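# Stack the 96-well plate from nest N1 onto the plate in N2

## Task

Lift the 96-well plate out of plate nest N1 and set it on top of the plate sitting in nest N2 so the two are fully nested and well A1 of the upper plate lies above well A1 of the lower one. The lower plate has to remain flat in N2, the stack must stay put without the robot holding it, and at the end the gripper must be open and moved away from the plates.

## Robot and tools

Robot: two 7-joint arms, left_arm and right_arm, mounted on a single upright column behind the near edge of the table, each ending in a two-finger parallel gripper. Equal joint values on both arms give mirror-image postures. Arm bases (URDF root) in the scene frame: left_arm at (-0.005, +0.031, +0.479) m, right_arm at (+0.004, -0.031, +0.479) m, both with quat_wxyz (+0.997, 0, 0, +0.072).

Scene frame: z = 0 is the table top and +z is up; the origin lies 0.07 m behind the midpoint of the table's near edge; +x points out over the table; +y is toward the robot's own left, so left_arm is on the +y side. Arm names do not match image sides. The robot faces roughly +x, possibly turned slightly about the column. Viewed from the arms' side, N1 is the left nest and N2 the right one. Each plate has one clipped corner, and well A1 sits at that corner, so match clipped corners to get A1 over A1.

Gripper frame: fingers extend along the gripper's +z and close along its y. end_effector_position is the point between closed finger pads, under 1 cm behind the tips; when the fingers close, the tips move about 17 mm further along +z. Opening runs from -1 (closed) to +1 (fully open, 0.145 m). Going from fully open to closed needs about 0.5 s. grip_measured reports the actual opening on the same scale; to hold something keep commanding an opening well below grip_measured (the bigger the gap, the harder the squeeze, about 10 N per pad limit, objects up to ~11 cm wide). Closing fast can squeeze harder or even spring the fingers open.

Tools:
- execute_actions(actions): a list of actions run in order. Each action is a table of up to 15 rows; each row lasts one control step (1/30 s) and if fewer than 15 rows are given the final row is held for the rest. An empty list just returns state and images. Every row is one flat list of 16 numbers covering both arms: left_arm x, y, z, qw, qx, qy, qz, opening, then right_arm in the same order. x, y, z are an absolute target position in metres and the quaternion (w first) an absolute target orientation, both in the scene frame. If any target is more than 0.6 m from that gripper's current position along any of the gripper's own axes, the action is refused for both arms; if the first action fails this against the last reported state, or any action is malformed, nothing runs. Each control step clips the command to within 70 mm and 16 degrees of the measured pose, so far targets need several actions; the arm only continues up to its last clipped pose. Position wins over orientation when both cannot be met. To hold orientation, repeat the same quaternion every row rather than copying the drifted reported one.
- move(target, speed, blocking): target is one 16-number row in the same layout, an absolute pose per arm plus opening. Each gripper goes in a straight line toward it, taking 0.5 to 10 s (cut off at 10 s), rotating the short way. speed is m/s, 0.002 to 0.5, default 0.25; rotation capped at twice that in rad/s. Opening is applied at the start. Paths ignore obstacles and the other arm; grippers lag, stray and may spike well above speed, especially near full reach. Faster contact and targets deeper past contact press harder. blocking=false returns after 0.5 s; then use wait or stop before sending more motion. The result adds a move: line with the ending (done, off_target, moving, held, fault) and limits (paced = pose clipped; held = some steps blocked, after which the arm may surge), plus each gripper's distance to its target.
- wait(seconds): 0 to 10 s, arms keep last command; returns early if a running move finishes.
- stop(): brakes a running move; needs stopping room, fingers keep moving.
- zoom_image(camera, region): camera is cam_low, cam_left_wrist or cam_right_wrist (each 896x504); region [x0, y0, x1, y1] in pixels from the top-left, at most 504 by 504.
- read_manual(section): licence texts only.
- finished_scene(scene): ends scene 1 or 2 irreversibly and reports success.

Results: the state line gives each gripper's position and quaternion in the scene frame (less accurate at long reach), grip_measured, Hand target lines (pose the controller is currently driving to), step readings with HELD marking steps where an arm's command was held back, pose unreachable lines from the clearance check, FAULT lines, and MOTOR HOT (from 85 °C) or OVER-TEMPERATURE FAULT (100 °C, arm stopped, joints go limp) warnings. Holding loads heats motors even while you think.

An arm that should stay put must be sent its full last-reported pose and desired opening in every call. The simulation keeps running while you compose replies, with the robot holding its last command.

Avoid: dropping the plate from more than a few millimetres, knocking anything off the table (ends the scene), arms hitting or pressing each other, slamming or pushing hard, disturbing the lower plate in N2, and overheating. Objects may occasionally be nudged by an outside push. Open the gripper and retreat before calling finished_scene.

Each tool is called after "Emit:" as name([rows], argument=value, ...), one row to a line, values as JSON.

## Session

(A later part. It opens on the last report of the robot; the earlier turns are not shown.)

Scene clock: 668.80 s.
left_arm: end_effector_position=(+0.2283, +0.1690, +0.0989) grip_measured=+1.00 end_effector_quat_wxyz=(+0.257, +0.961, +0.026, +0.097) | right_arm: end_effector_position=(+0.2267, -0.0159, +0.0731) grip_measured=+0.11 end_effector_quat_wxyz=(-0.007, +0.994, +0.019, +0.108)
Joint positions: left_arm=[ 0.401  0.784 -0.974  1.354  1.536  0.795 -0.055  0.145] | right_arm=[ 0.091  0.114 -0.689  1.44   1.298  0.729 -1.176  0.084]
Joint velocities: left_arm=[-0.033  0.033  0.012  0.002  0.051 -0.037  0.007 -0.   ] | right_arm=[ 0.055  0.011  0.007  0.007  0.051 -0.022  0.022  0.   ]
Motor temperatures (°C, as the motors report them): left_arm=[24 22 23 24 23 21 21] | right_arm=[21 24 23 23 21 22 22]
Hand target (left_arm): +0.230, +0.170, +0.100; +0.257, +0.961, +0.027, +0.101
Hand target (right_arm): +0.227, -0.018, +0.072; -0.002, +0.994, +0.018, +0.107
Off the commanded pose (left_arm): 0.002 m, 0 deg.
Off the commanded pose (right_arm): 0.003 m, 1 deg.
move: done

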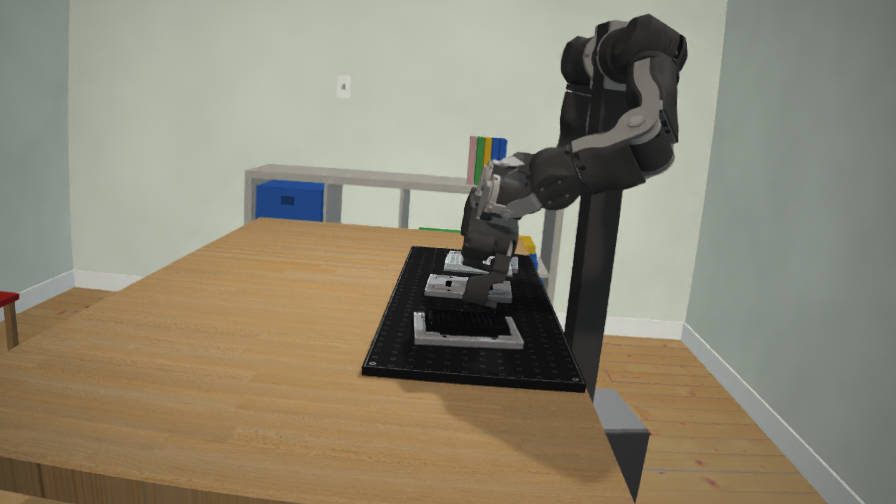

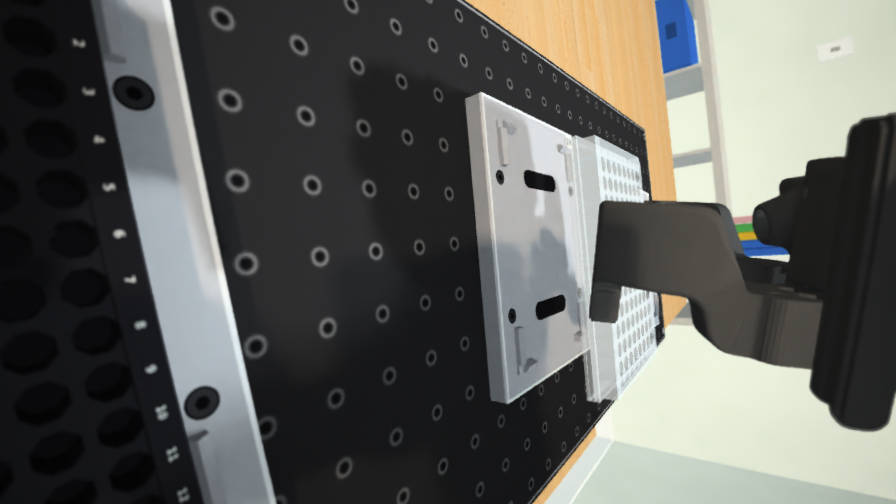

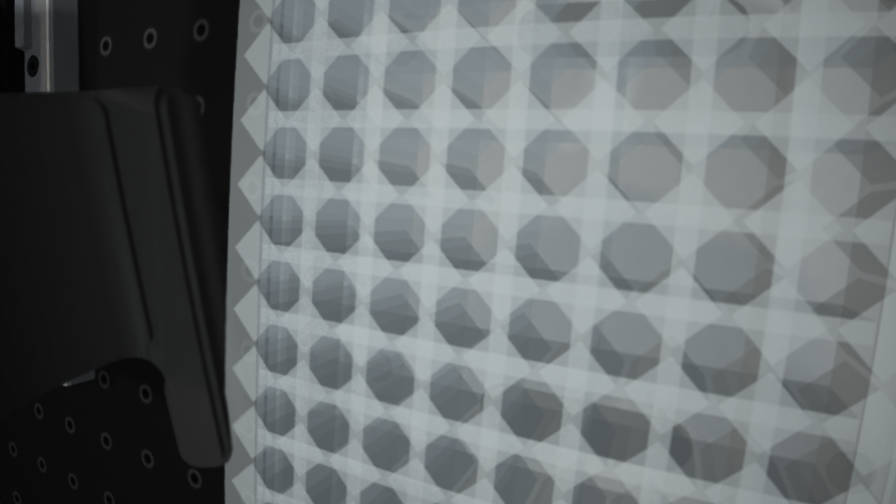

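Emit:
move(target=[0.23,0.17,0.10,0.2574,0.9606,0.027,0.1009,1.0, 0.244,-0.018,0.075,-0.0023,0.9943,0.0217,0.1045,-0.05], speed=0.03)

Scene clock: 687.83 s.
left_arm: end_effector_position=(+0.2283, +0.1690, +0.0989) grip_measured=+1.00 end_effector_quat_wxyz=(+0.257, +0.961, +0.026, +0.097) | right_arm: end_effector_position=(+0.2448, -0.0177, +0.0759) grip_measured=+0.11 end_effector_quat_wxyz=(-0.004, +0.994, +0.021, +0.107)
Joint positions: left_arm=[ 0.401  0.784 -0.974  1.354  1.536  0.795 -0.055  0.145] | right_arm=[ 0.159  0.11  -0.677  1.387  1.33   0.758 -1.176  0.084]
Joint velocities: left_arm=[ 0.033 -0.055 -0.012 -0.012  0.022 -0.037 -0.007 -0.   ] | right_arm=[ 0.055 -0.099  0.012  0.002  0.022 -0.007  0.022 -0.   ]
Motor temperatures (°C, as the motors report them): left_arm=[24 22 23 24 23 21 21] | right_arm=[21 23 23 23 21 22 22]
Hand target (left_arm): +0.230, +0.170, +0.100; +0.257, +0.961, +0.027, +0.101
Hand target (right_arm): +0.244, -0.018, +0.075; -0.002, +0.994, +0.021, +0.104
Off the commanded pose (left_arm): 0.002 m, 0 deg.
Off the commanded pose (right_arm): 0.001 m, 0 deg.
move: done

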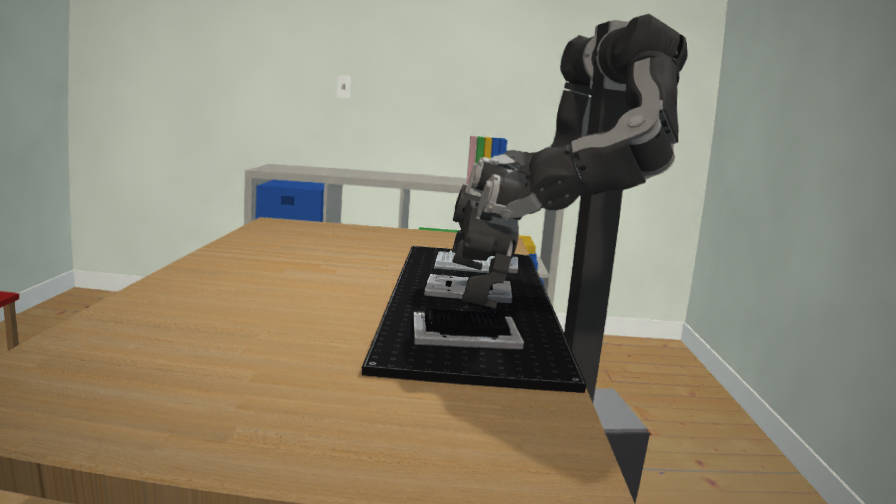

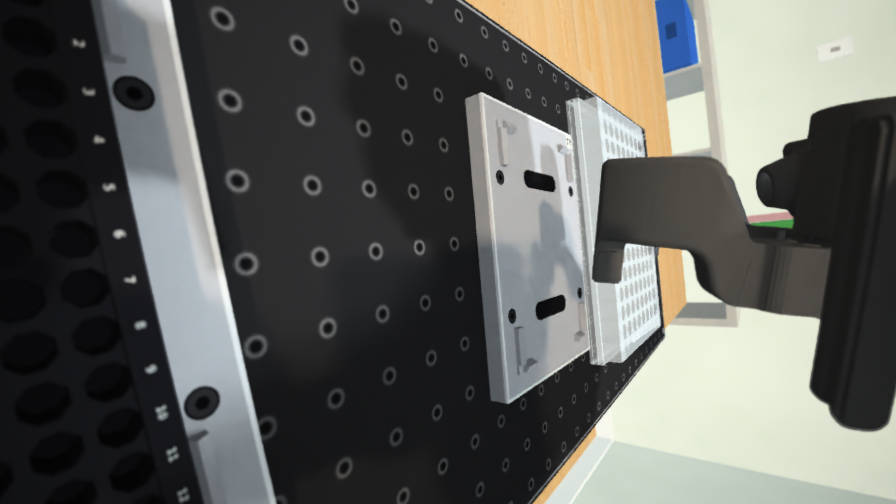

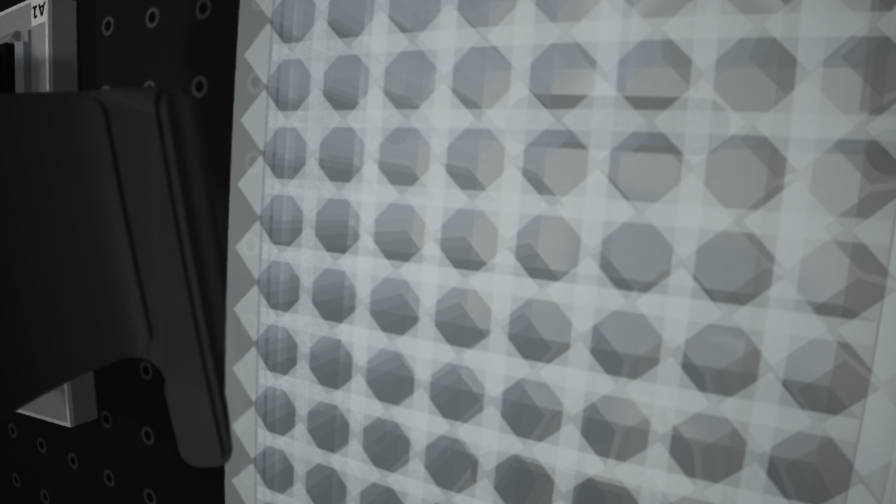

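Emit:
move(target=[0.23,0.17,0.10,0.2574,0.9606,0.027,0.1009,1.0, 0.240,-0.019,0.052,-0.0023,0.9943,0.0217,0.1045,-0.05], speed=0.02)

Emit:
zoom_image(camera="cam_left_wrist", region=[440, 60, 760, 430])

Scene clock: 704.43 s.
left_arm: end_effector_position=(+0.2283, +0.1690, +0.0989) grip_measured=+1.00 end_effector_quat_wxyz=(+0.257, +0.961, +0.026, +0.097) | right_arm: end_effector_position=(+0.2397, -0.0195, +0.0526) grip_measured=+0.11 end_effector_quat_wxyz=(-0.002, +0.994, +0.023, +0.104)
Joint positions: left_arm=[ 0.401  0.784 -0.974  1.354  1.536  0.795 -0.055  0.145] | right_arm=[ 0.162  0.111 -0.711  1.28   1.261  0.704 -1.058  0.084]
Joint velocities: left_arm=[ 0.033 -0.033  0.012  0.012 -0.037 -0.022  0.022 -0.   ] | right_arm=[-0.077 -0.055 -0.017 -0.017 -0.066 -0.081  0.007  0.   ]
Motor temperatures (°C, as the motors report them): left_arm=[25 22 23 24 23 21 21] | right_arm=[22 23 22 24 21 22 22]
Hand target (left_arm): +0.230, +0.170, +0.100; +0.257, +0.961, +0.027, +0.101
Hand target (right_arm): +0.240, -0.019, +0.052; -0.002, +0.994, +0.022, +0.105
Off the commanded pose (left_arm): 0.002 m, 0 deg.
Off the commanded pose (right_arm): 0.001 m, 0 deg.
move: done

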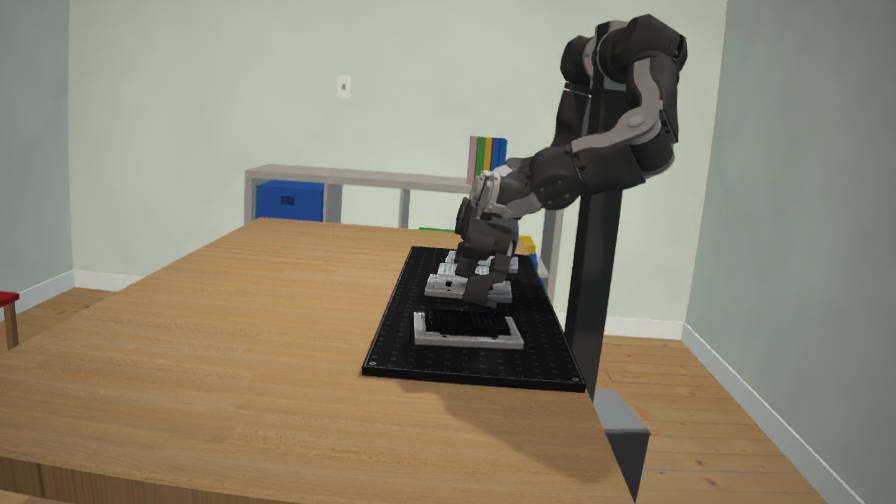

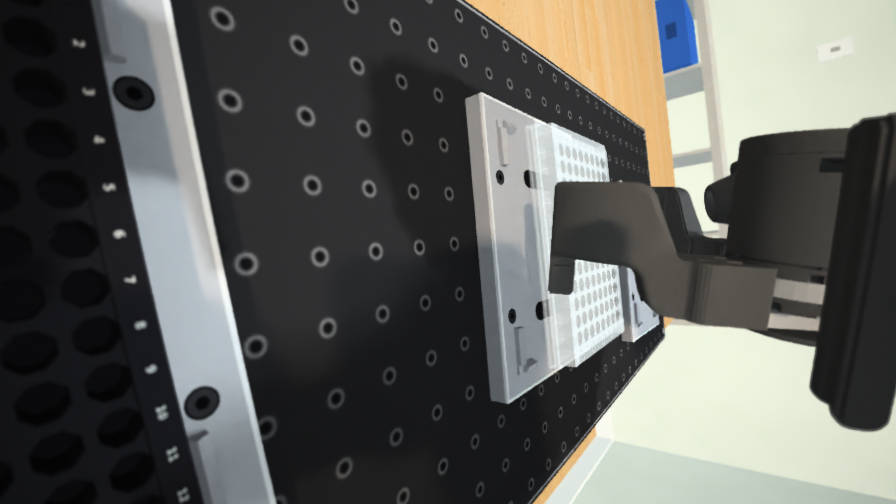

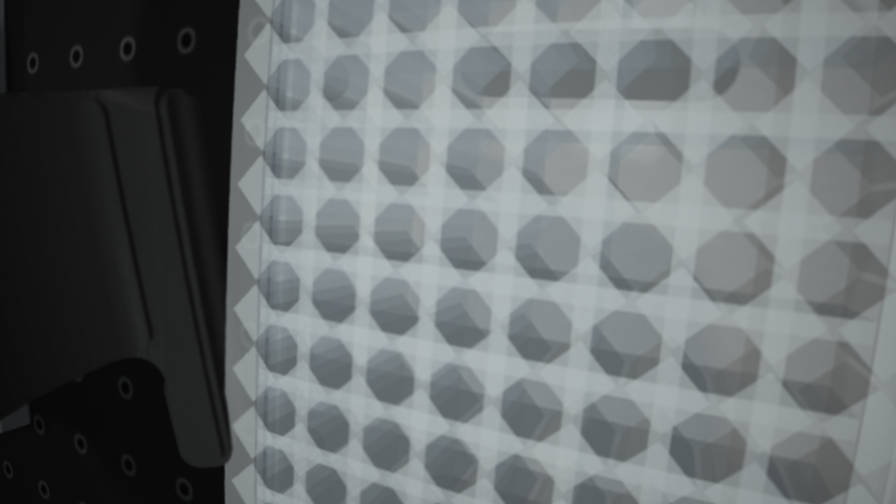

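Region (440, 60, 760, 430) of cam_left_wrist's 896x504 image, scaled by 1.362, with more detail than that image has; it fills the left 436 columns of this view, and the rest is white.

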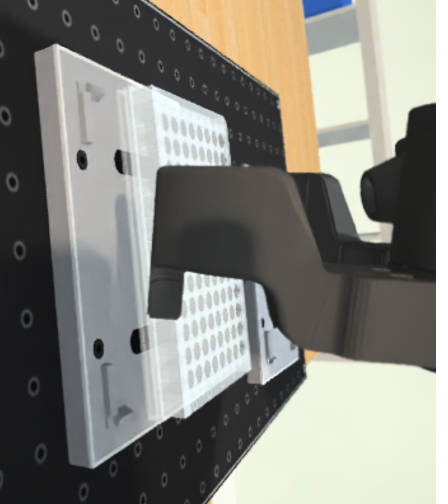

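Emit:
move(target=[0.23,0.17,0.10,0.2574,0.9606,0.027,0.1009,1.0, 0.240,-0.019,0.0445,-0.0023,0.9943,0.0217,0.1045,-0.05], speed=0.01)

Emit:
zoom_image(camera="cam_left_wrist", region=[450, 70, 690, 420])

Scene clock: 719.03 s.
left_arm: end_effector_position=(+0.2283, +0.1690, +0.0989) grip_measured=+1.00 end_effector_quat_wxyz=(+0.257, +0.961, +0.026, +0.097) | right_arm: end_effector_position=(+0.2399, -0.0202, +0.0449) grip_measured=+0.11 end_effector_quat_wxyz=(-0.001, +0.994, +0.022, +0.104)
Joint positions: left_arm=[ 0.401  0.784 -0.974  1.354  1.536  0.795 -0.055  0.145] | right_arm=[ 0.17   0.107 -0.721  1.234  1.24   0.684 -1.018  0.084]
Joint velocities: left_arm=[-0.011 -0.055 -0.017  0.012 -0.007 -0.007  0.007 -0.   ] | right_arm=[ 0.033  0.033 -0.007 -0.002 -0.007 -0.022  0.007  0.   ]
Motor temperatures (°C, as the motors report them): left_arm=[25 22 23 24 23 21 21] | right_arm=[22 22 22 24 21 22 22]
Hand target (left_arm): +0.230, +0.170, +0.100; +0.257, +0.961, +0.027, +0.101
Hand target (right_arm): +0.240, -0.019, +0.045; -0.002, +0.994, +0.022, +0.105
Off the commanded pose (left_arm): 0.002 m, 0 deg.
Off the commanded pose (right_arm): 0.001 m, 0 deg.
move: done

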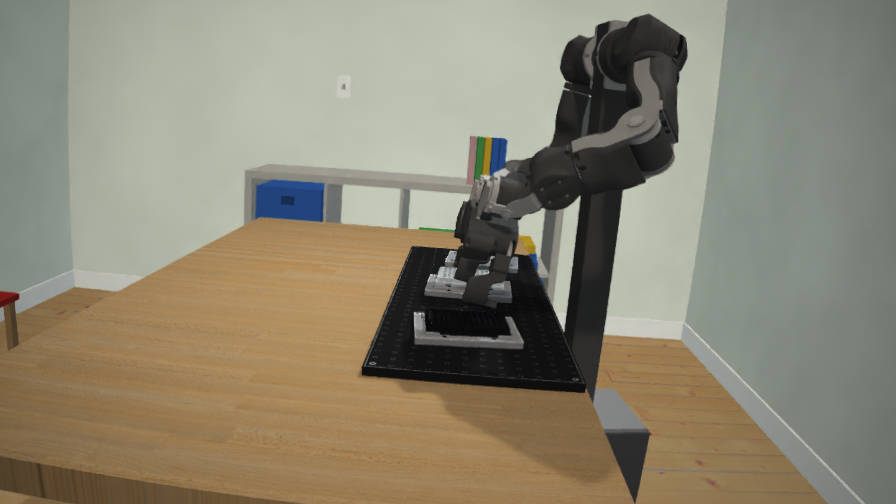

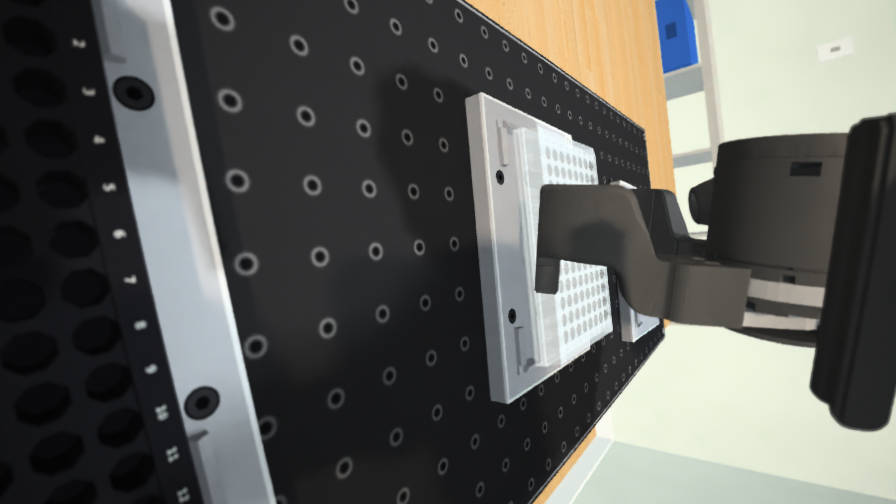

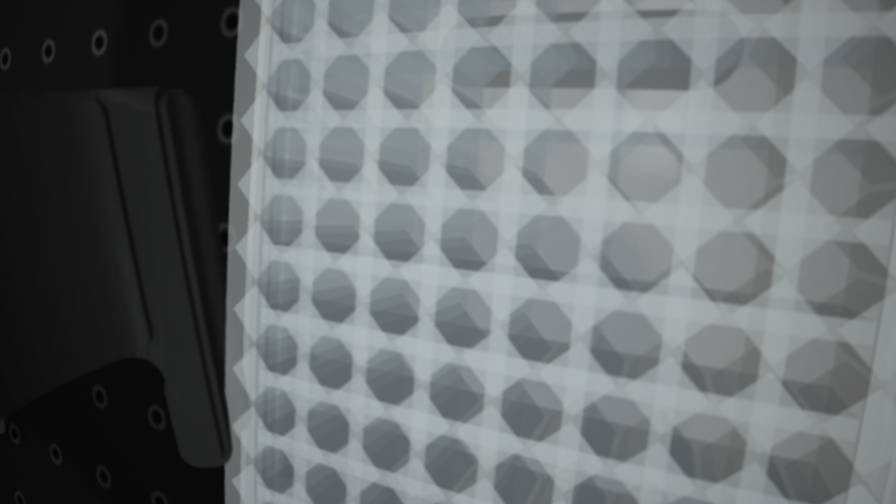

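Region (450, 70, 690, 420) of cam_left_wrist's 896x504 image, scaled by 1.440, with more detail than that image has; it fills the left 346 columns of this view, and the rest is white.

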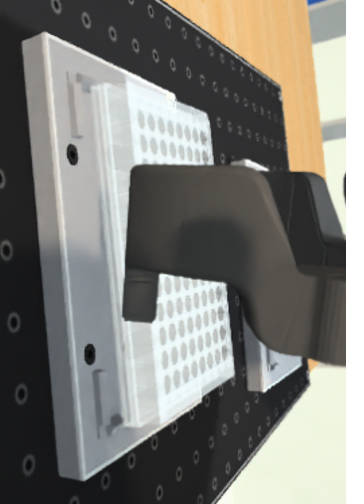

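Emit:
move(target=[0.23,0.17,0.10,0.2574,0.9606,0.027,0.1009,1.0, 0.240,-0.0185,0.0415,-0.0023,0.9943,0.0217,0.1045,-0.05], speed=0.006)

Emit:
zoom_image(camera="cam_left_wrist", region=[460, 80, 640, 410])

Scene clock: 733.37 s.
left_arm: end_effector_position=(+0.2283, +0.1690, +0.0989) grip_measured=+1.00 end_effector_quat_wxyz=(+0.257, +0.961, +0.026, +0.097) | right_arm: end_effector_position=(+0.2398, -0.0195, +0.0419) grip_measured=+0.11 end_effector_quat_wxyz=(-0.001, +0.994, +0.022, +0.104)
Joint positions: left_arm=[ 0.401  0.784 -0.974  1.354  1.536  0.795 -0.055  0.145] | right_arm=[ 0.173  0.102 -0.724  1.214  1.23   0.676 -1.002  0.084]
Joint velocities: left_arm=[ 0.011 -0.033  0.002  0.022 -0.037 -0.037 -0.051 -0.   ] | right_arm=[-0.055 -0.033  0.002 -0.017 -0.007  0.007  0.037 -0.   ]
Motor temperatures (°C, as the motors report them): left_arm=[25 22 23 24 23 21 21] | right_arm=[22 22 22 24 21 22 22]
Hand target (left_arm): +0.230, +0.170, +0.100; +0.257, +0.961, +0.027, +0.101
Hand target (right_arm): +0.240, -0.019, +0.041; -0.002, +0.994, +0.022, +0.104
Off the commanded pose (left_arm): 0.002 m, 0 deg.
Off the commanded pose (right_arm): 0.001 m, 0 deg.
move: done

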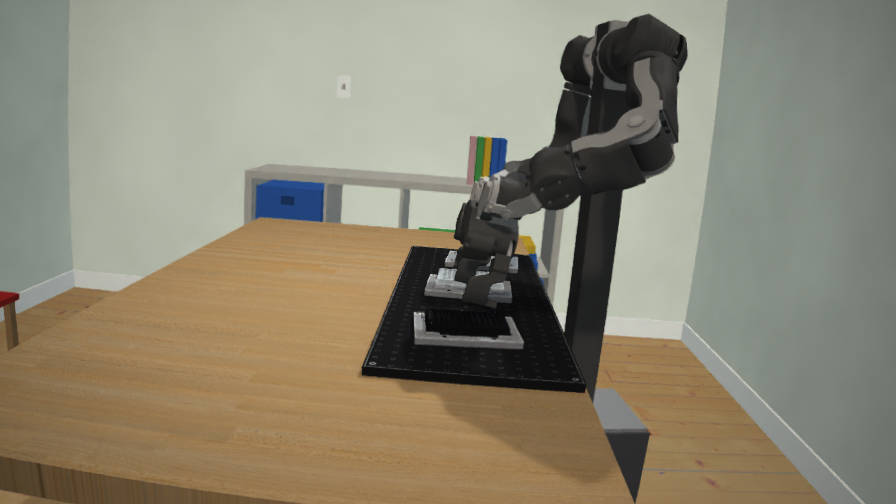

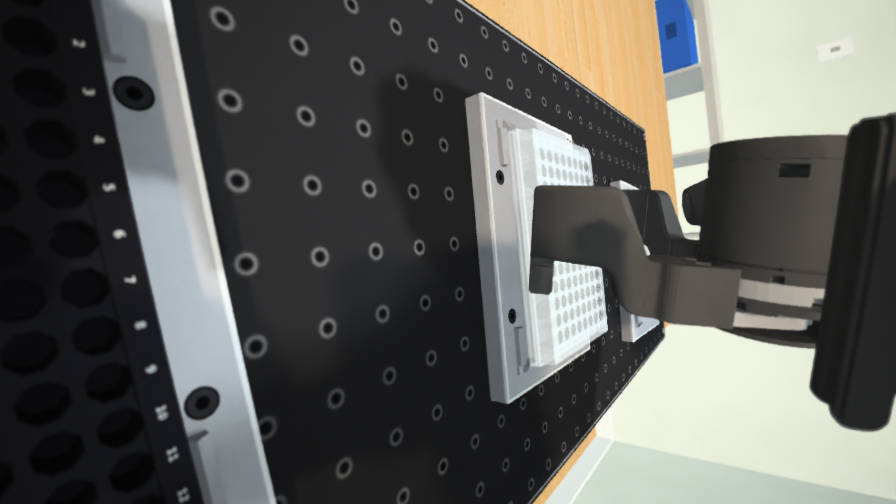

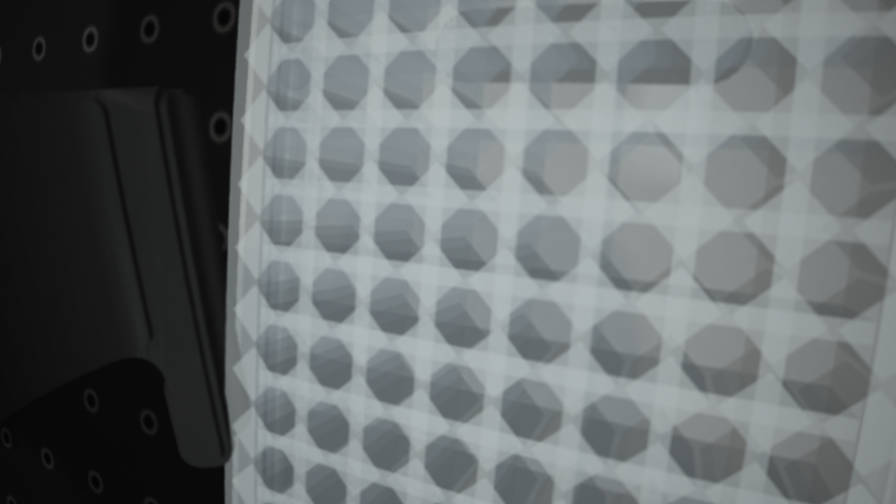

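Region (460, 80, 640, 410) of cam_left_wrist's 896x504 image, scaled by 1.527, with more detail than that image has; it fills the left 275 columns of this view, and the rest is white.

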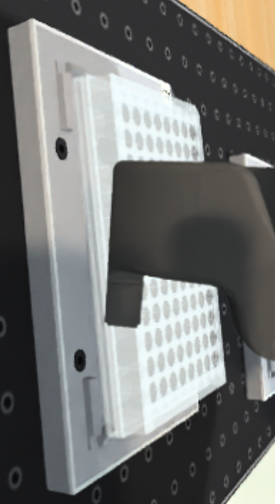

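Emit:
move(target=[0.23,0.17,0.10,0.2574,0.9606,0.027,0.1009,1.0, 0.240,-0.0185,0.038,-0.0023,0.9943,0.0217,0.1045,-0.05], speed=0.004)

Emit:
zoom_image(camera="cam_left_wrist", region=[460, 80, 640, 410])

Scene clock: 744.27 s.
left_arm: end_effector_position=(+0.2283, +0.1690, +0.0989) grip_measured=+1.00 end_effector_quat_wxyz=(+0.257, +0.961, +0.026, +0.097) | right_arm: end_effector_position=(+0.2407, -0.0206, +0.0387) grip_measured=+0.11 end_effector_quat_wxyz=(+0.001, +0.994, +0.021, +0.105)
Joint positions: left_arm=[ 0.401  0.784 -0.974  1.354  1.536  0.795 -0.055  0.145] | right_arm=[ 0.177  0.099 -0.725  1.192  1.216  0.667 -0.985  0.084]
Joint velocities: left_arm=[ 0.099  0.011 -0.007  0.002 -0.037  0.037 -0.022 -0.   ] | right_arm=[-0.055 -0.011 -0.002 -0.017 -0.007  0.037 -0.007  0.   ]
Motor temperatures (°C, as the motors report them): left_arm=[25 22 23 24 23 21 22] | right_arm=[22 22 22 24 21 22 22]
Hand target (left_arm): +0.230, +0.170, +0.100; +0.257, +0.961, +0.027, +0.101
Hand target (right_arm): +0.240, -0.018, +0.038; -0.002, +0.994, +0.022, +0.104
Off the commanded pose (left_arm): 0.002 m, 0 deg.
Off the commanded pose (right_arm): 0.002 m, 0 deg.
move: done

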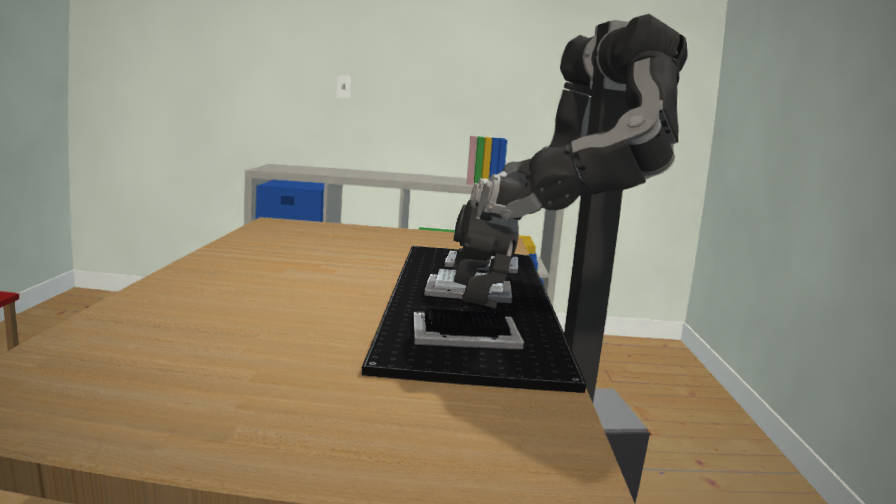

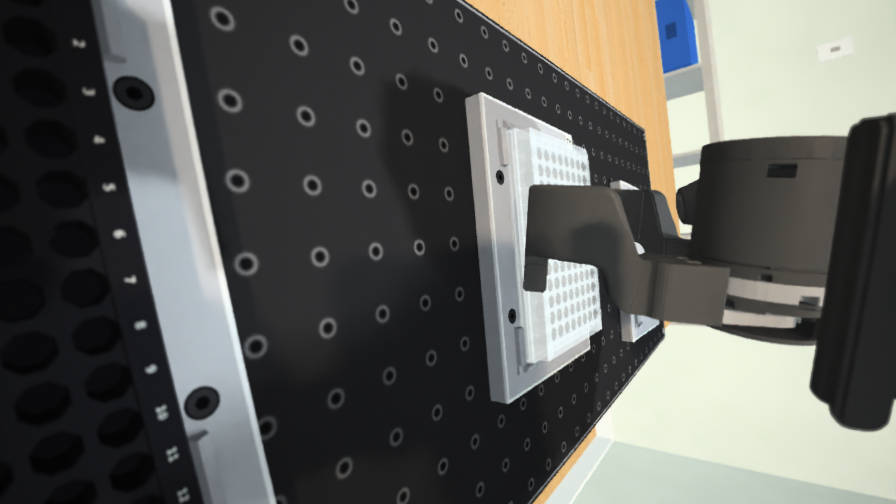

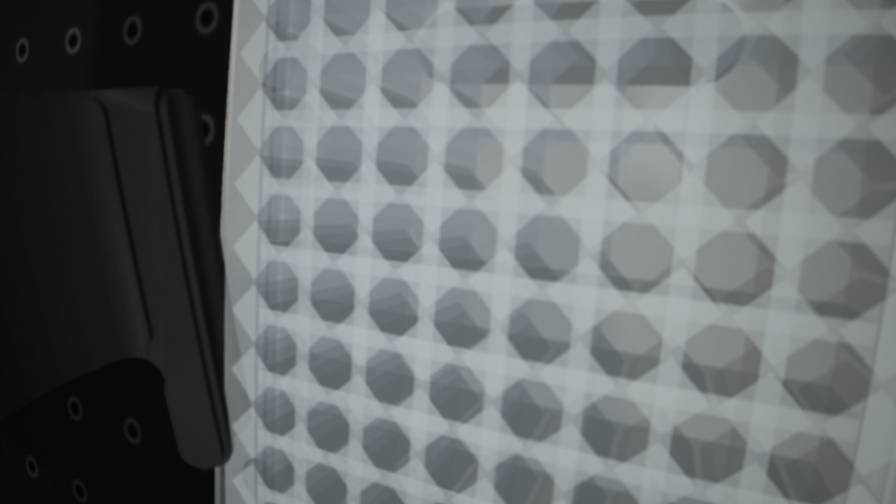

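Region (460, 80, 640, 410) of cam_left_wrist's 896x504 image, scaled by 1.527, with more detail than that image has; it fills the left 275 columns of this view, and the rest is white.

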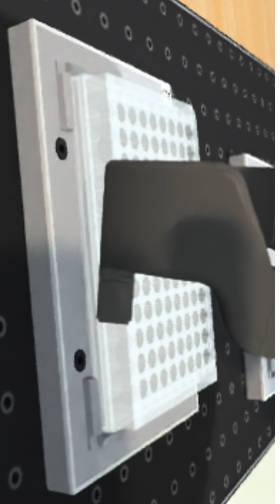

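Emit:
move(target=[0.23,0.17,0.10,0.2574,0.9606,0.027,0.1009,1.0, 0.240,-0.0195,0.039,-0.0023,0.9943,0.0217,0.1045,0.10], speed=0.004)

Emit:
move(target=[0.23,0.17,0.10,0.2574,0.9606,0.027,0.1009,1.0, 0.240,-0.0195,0.039,-0.0023,0.9943,0.0217,0.1045,0.25], speed=0.004)

Emit:
move(target=[0.23,0.17,0.10,0.2574,0.9606,0.027,0.1009,1.0, 0.240,-0.0195,0.039,-0.0023,0.9943,0.0217,0.1045,0.45], speed=0.004)

Scene clock: 756.20 s.
left_arm: end_effector_position=(+0.2283, +0.1690, +0.0989) grip_measured=+1.00 end_effector_quat_wxyz=(+0.257, +0.961, +0.026, +0.097) | right_arm: end_effector_position=(+0.2409, -0.0205, +0.0389) grip_measured=+0.11 end_effector_quat_wxyz=(+0.001, +0.994, +0.021, +0.106)
Joint positions: left_arm=[ 0.401  0.784 -0.974  1.354  1.536  0.795 -0.055  0.145] | right_arm=[ 0.177  0.099 -0.725  1.193  1.216  0.667 -0.985  0.084]
Joint velocities: left_arm=[ 0.033  0.011 -0.012 -0.002 -0.081  0.066 -0.066 -0.   ] | right_arm=[-0.033 -0.055 -0.002 -0.007 -0.022  0.11  -0.022 -0.   ]
Motor temperatures (°C, as the motors report them): left_arm=[25 22 23 24 23 21 22] | right_arm=[22 22 22 24 21 22 22]
Hand target (left_arm): +0.230, +0.170, +0.100; +0.257, +0.961, +0.027, +0.101
Hand target (right_arm): +0.240, -0.020, +0.039; -0.002, +0.994, +0.022, +0.105
Off the commanded pose (left_arm): 0.002 m, 0 deg.
Off the commanded pose (right_arm): 0.001 m, 0 deg.
move: done

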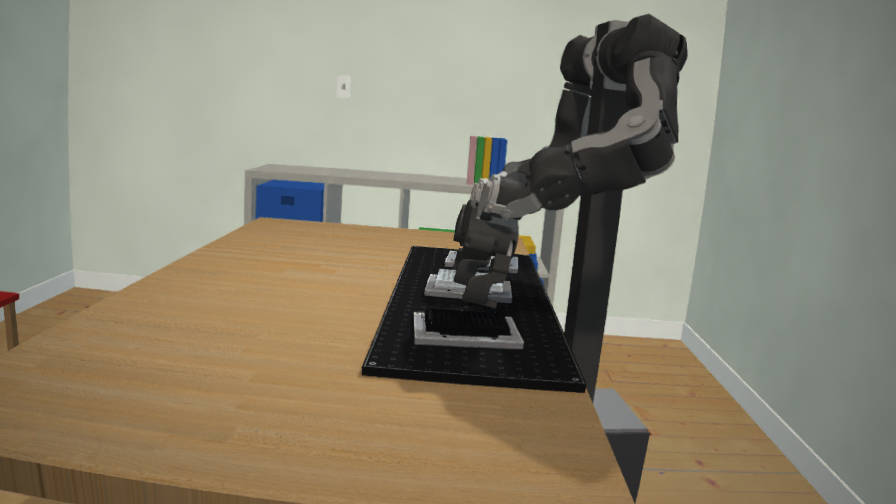

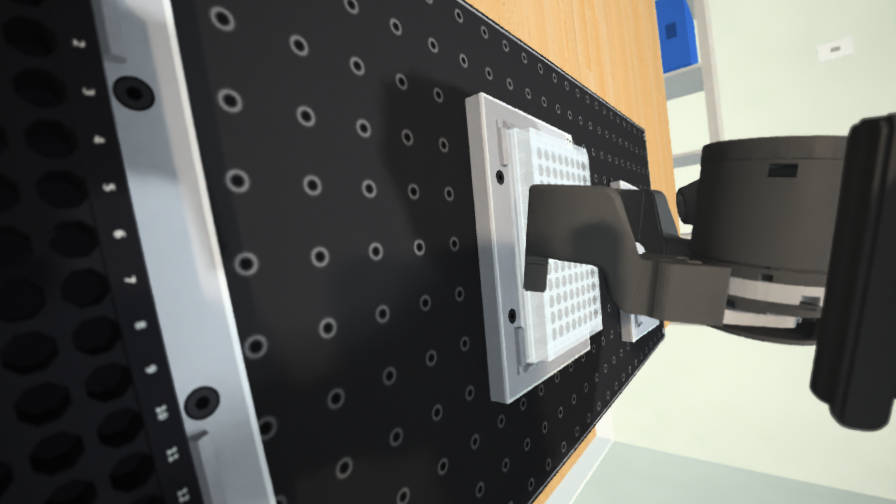

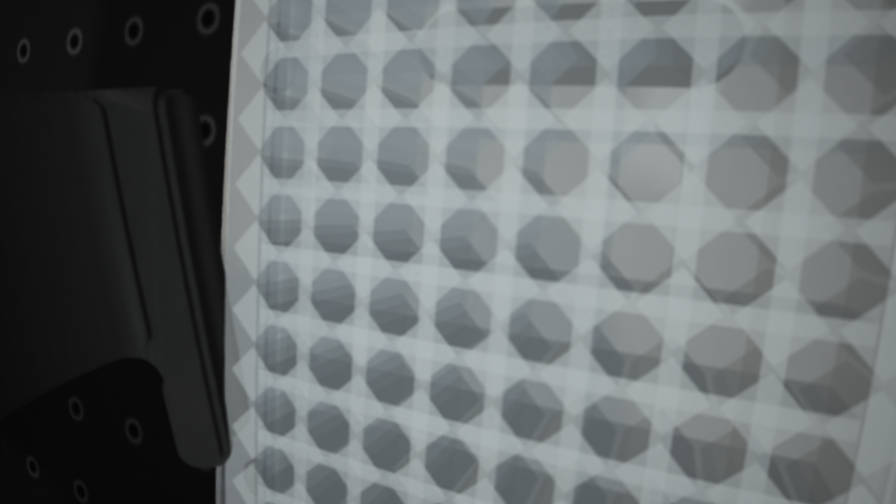

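Scene clock: 757.37 s.
left_arm: end_effector_position=(+0.2283, +0.1690, +0.0989) grip_measured=+1.00 end_effector_quat_wxyz=(+0.257, +0.961, +0.026, +0.097) | right_arm: end_effector_position=(+0.2409, -0.0202, +0.0391) grip_measured=+0.25 end_effector_quat_wxyz=(+0.000, +0.994, +0.021, +0.106)
Joint positions: left_arm=[ 0.401  0.784 -0.974  1.354  1.536  0.795 -0.055  0.145] | right_arm=[ 0.177  0.099 -0.725  1.194  1.217  0.667 -0.985  0.094]
Joint velocities: left_arm=[-0.077  0.011 -0.012 -0.017 -0.125 -0.007 -0.007 -0.   ] | right_arm=[ 0.011 -0.011  0.007  0.007 -0.007 -0.051 -0.022  0.   ]
Motor temperatures (°C, as the motors report them): left_arm=[25 22 23 24 23 21 22] | right_arm=[22 22 22 24 21 22 22]
Hand target (left_arm): +0.230, +0.170, +0.100; +0.257, +0.961, +0.027, +0.101
Hand target (right_arm): +0.240, -0.019, +0.039; -0.002, +0.994, +0.022, +0.105
Off the commanded pose (left_arm): 0.002 m, 0 deg.
Off the commanded pose (right_arm): 0.001 m, 0 deg.
move: done

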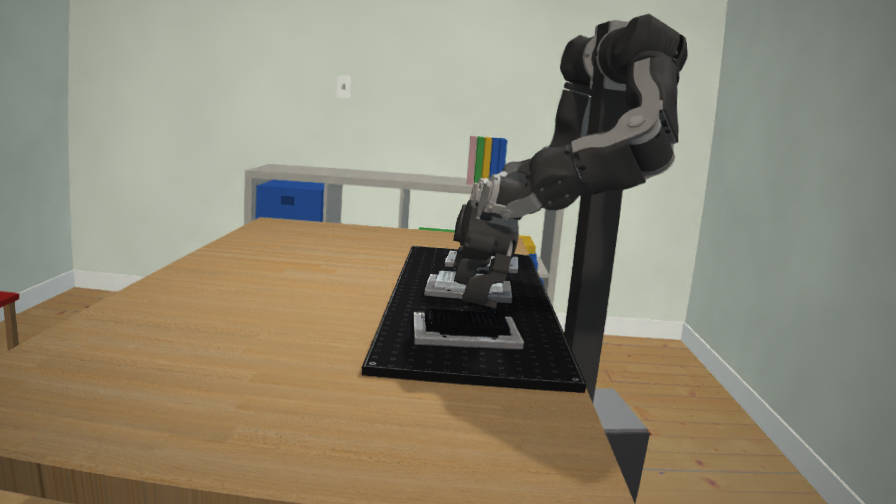

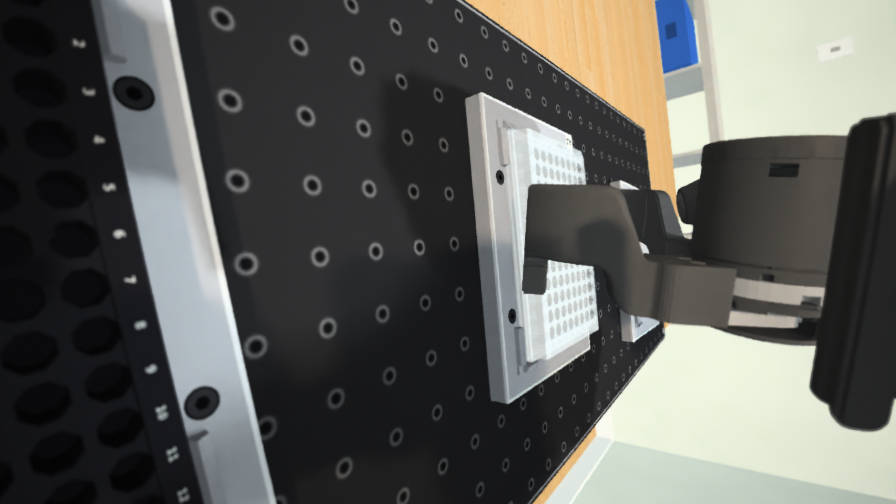

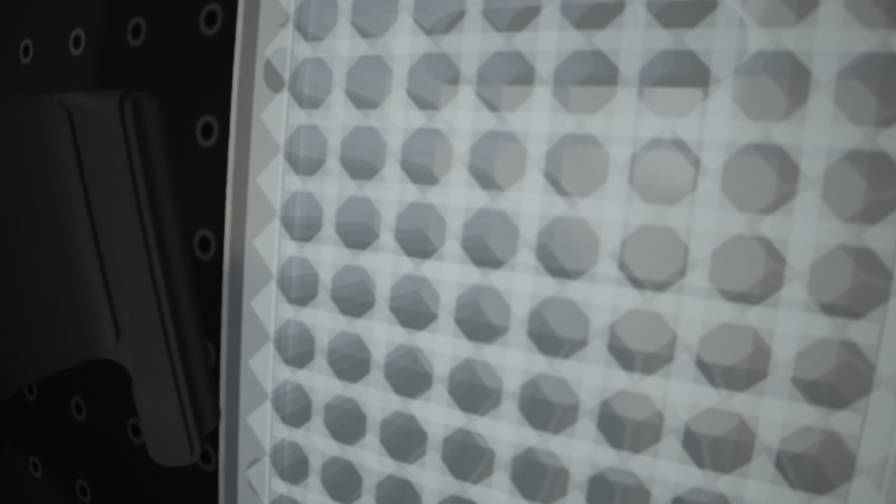

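Scene clock: 758.50 s.
left_arm: end_effector_position=(+0.2283, +0.1690, +0.0989) grip_measured=+1.00 end_effector_quat_wxyz=(+0.257, +0.961, +0.026, +0.097) | right_arm: end_effector_position=(+0.2409, -0.0202, +0.0391) grip_measured=+0.45 end_effector_quat_wxyz=(+0.000, +0.994, +0.021, +0.106)
Joint positions: left_arm=[ 0.401  0.784 -0.974  1.354  1.536  0.795 -0.055  0.145] | right_arm=[ 0.177  0.099 -0.725  1.194  1.217  0.667 -0.985  0.108]
Joint velocities: left_arm=[-0.055 -0.033  0.007  0.007  0.022  0.051  0.007  0.   ] | right_arm=[ 0.011  0.011  0.007 -0.017 -0.066  0.022 -0.066 -0.   ]
Motor temperatures (°C, as the motors report them): left_arm=[25 22 23 24 23 21 22] | right_arm=[22 22 22 24 21 22 22]
Hand target (left_arm): +0.230, +0.170, +0.100; +0.257, +0.961, +0.027, +0.101
Hand target (right_arm): +0.240, -0.020, +0.039; -0.002, +0.994, +0.022, +0.105
Off the commanded pose (left_arm): 0.002 m, 0 deg.
Off the commanded pose (right_arm): 0.001 m, 0 deg.
move: done

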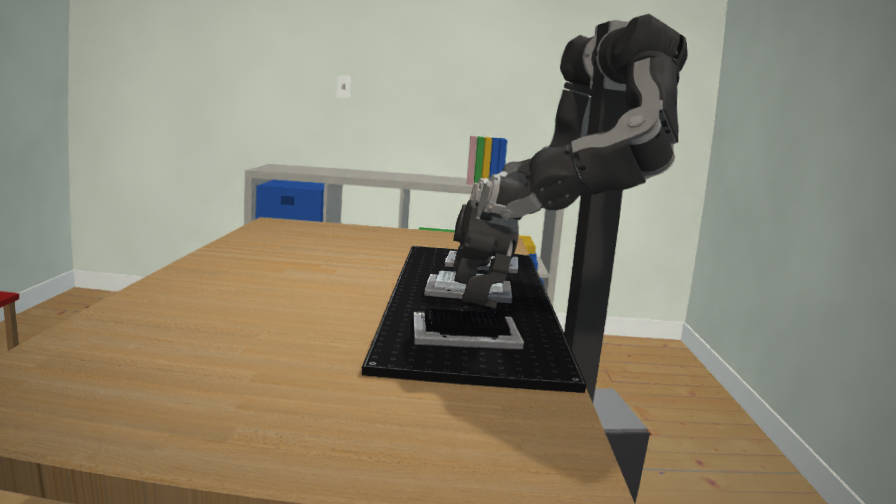

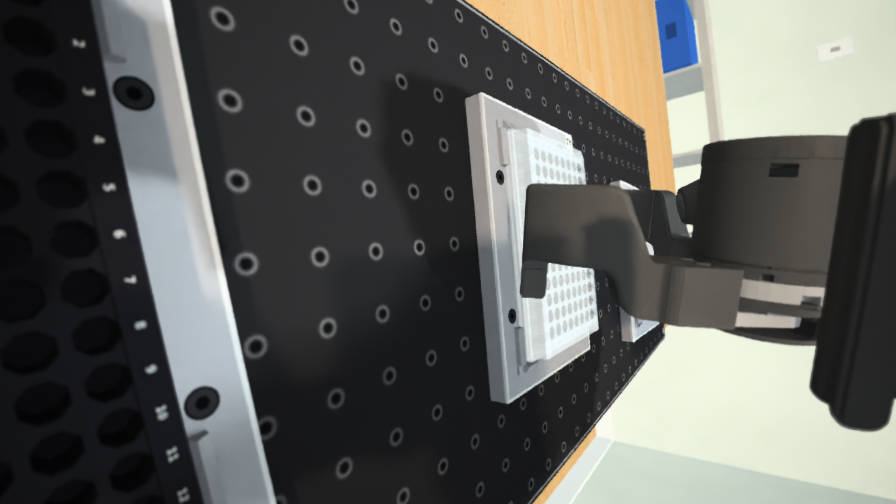

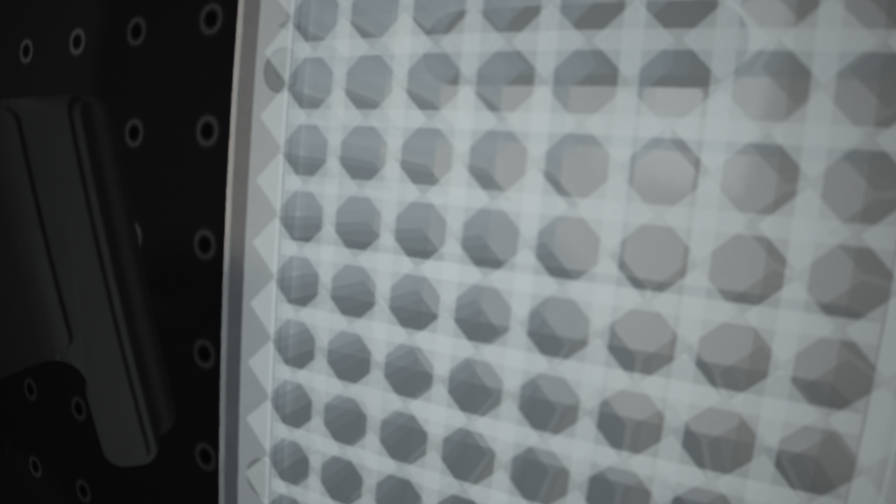

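Emit:
move(target=[0.23,0.17,0.10,0.2574,0.9606,0.027,0.1009,1.0, 0.240,-0.022,0.09,-0.0023,0.9943,0.0217,0.1045,0.45], speed=0.04)

Scene clock: 775.77 s.
left_arm: end_effector_position=(+0.2283, +0.1690, +0.0989) grip_measured=+1.00 end_effector_quat_wxyz=(+0.257, +0.961, +0.026, +0.097) | right_arm: end_effector_position=(+0.2405, -0.0200, +0.0902) grip_measured=+0.45 end_effector_quat_wxyz=(-0.005, +0.994, +0.018, +0.105)
Joint positions: left_arm=[ 0.401  0.784 -0.974  1.354  1.536  0.795 -0.055  0.145] | right_arm=[ 0.135  0.123 -0.66   1.481  1.391  0.781 -1.266  0.108]
Joint velocities: left_arm=[-0.055 -0.011 -0.007 -0.002 -0.007  0.007  0.037 -0.   ] | right_arm=[-0.033 -0.011 -0.017 -0.002 -0.066 -0.051 -0.007 -0.   ]
Motor temperatures (°C, as the motors report them): left_arm=[25 22 23 24 23 21 22] | right_arm=[22 22 22 24 21 22 22]
Hand target (left_arm): +0.230, +0.170, +0.100; +0.257, +0.961, +0.027, +0.101
Hand target (right_arm): +0.240, -0.021, +0.090; -0.002, +0.994, +0.020, +0.104
Off the commanded pose (left_arm): 0.002 m, 0 deg.
Off the commanded pose (right_arm): 0.002 m, 1 deg.
joint sent to its limit (right arm) — the command would take joint 6 (wrist pitch) past its upper limit, so that joint was sent only as far as its limit.
move: done

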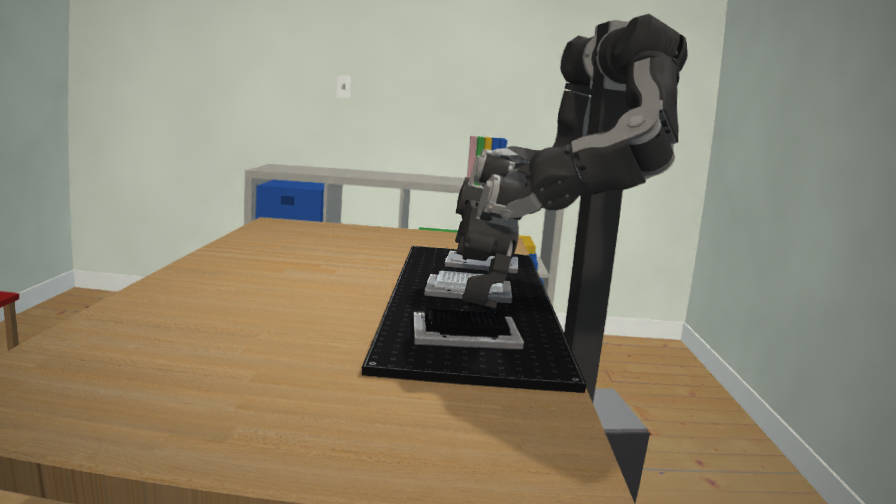

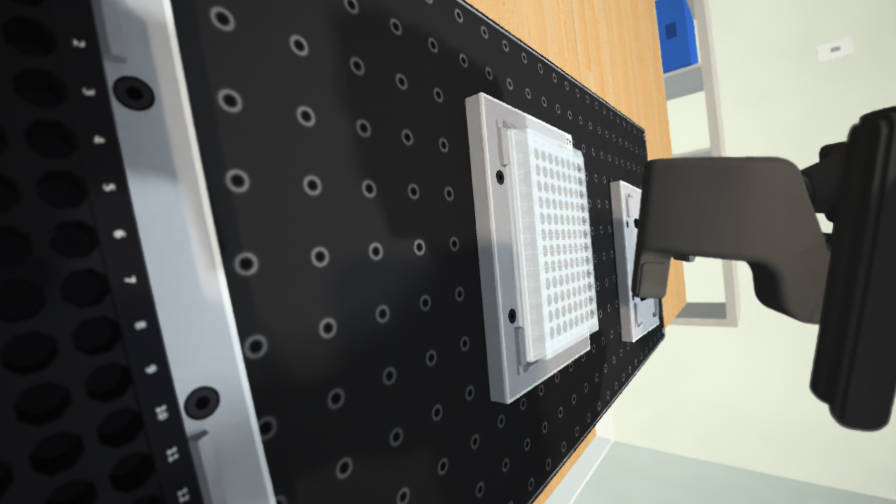

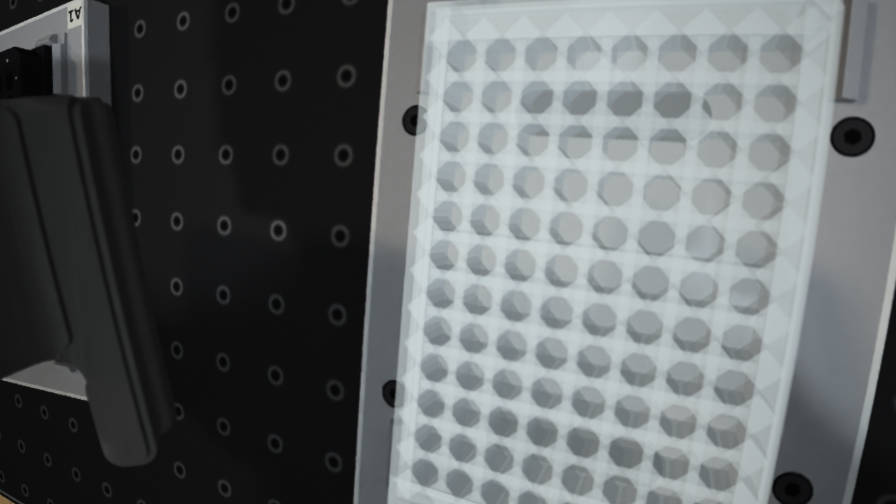

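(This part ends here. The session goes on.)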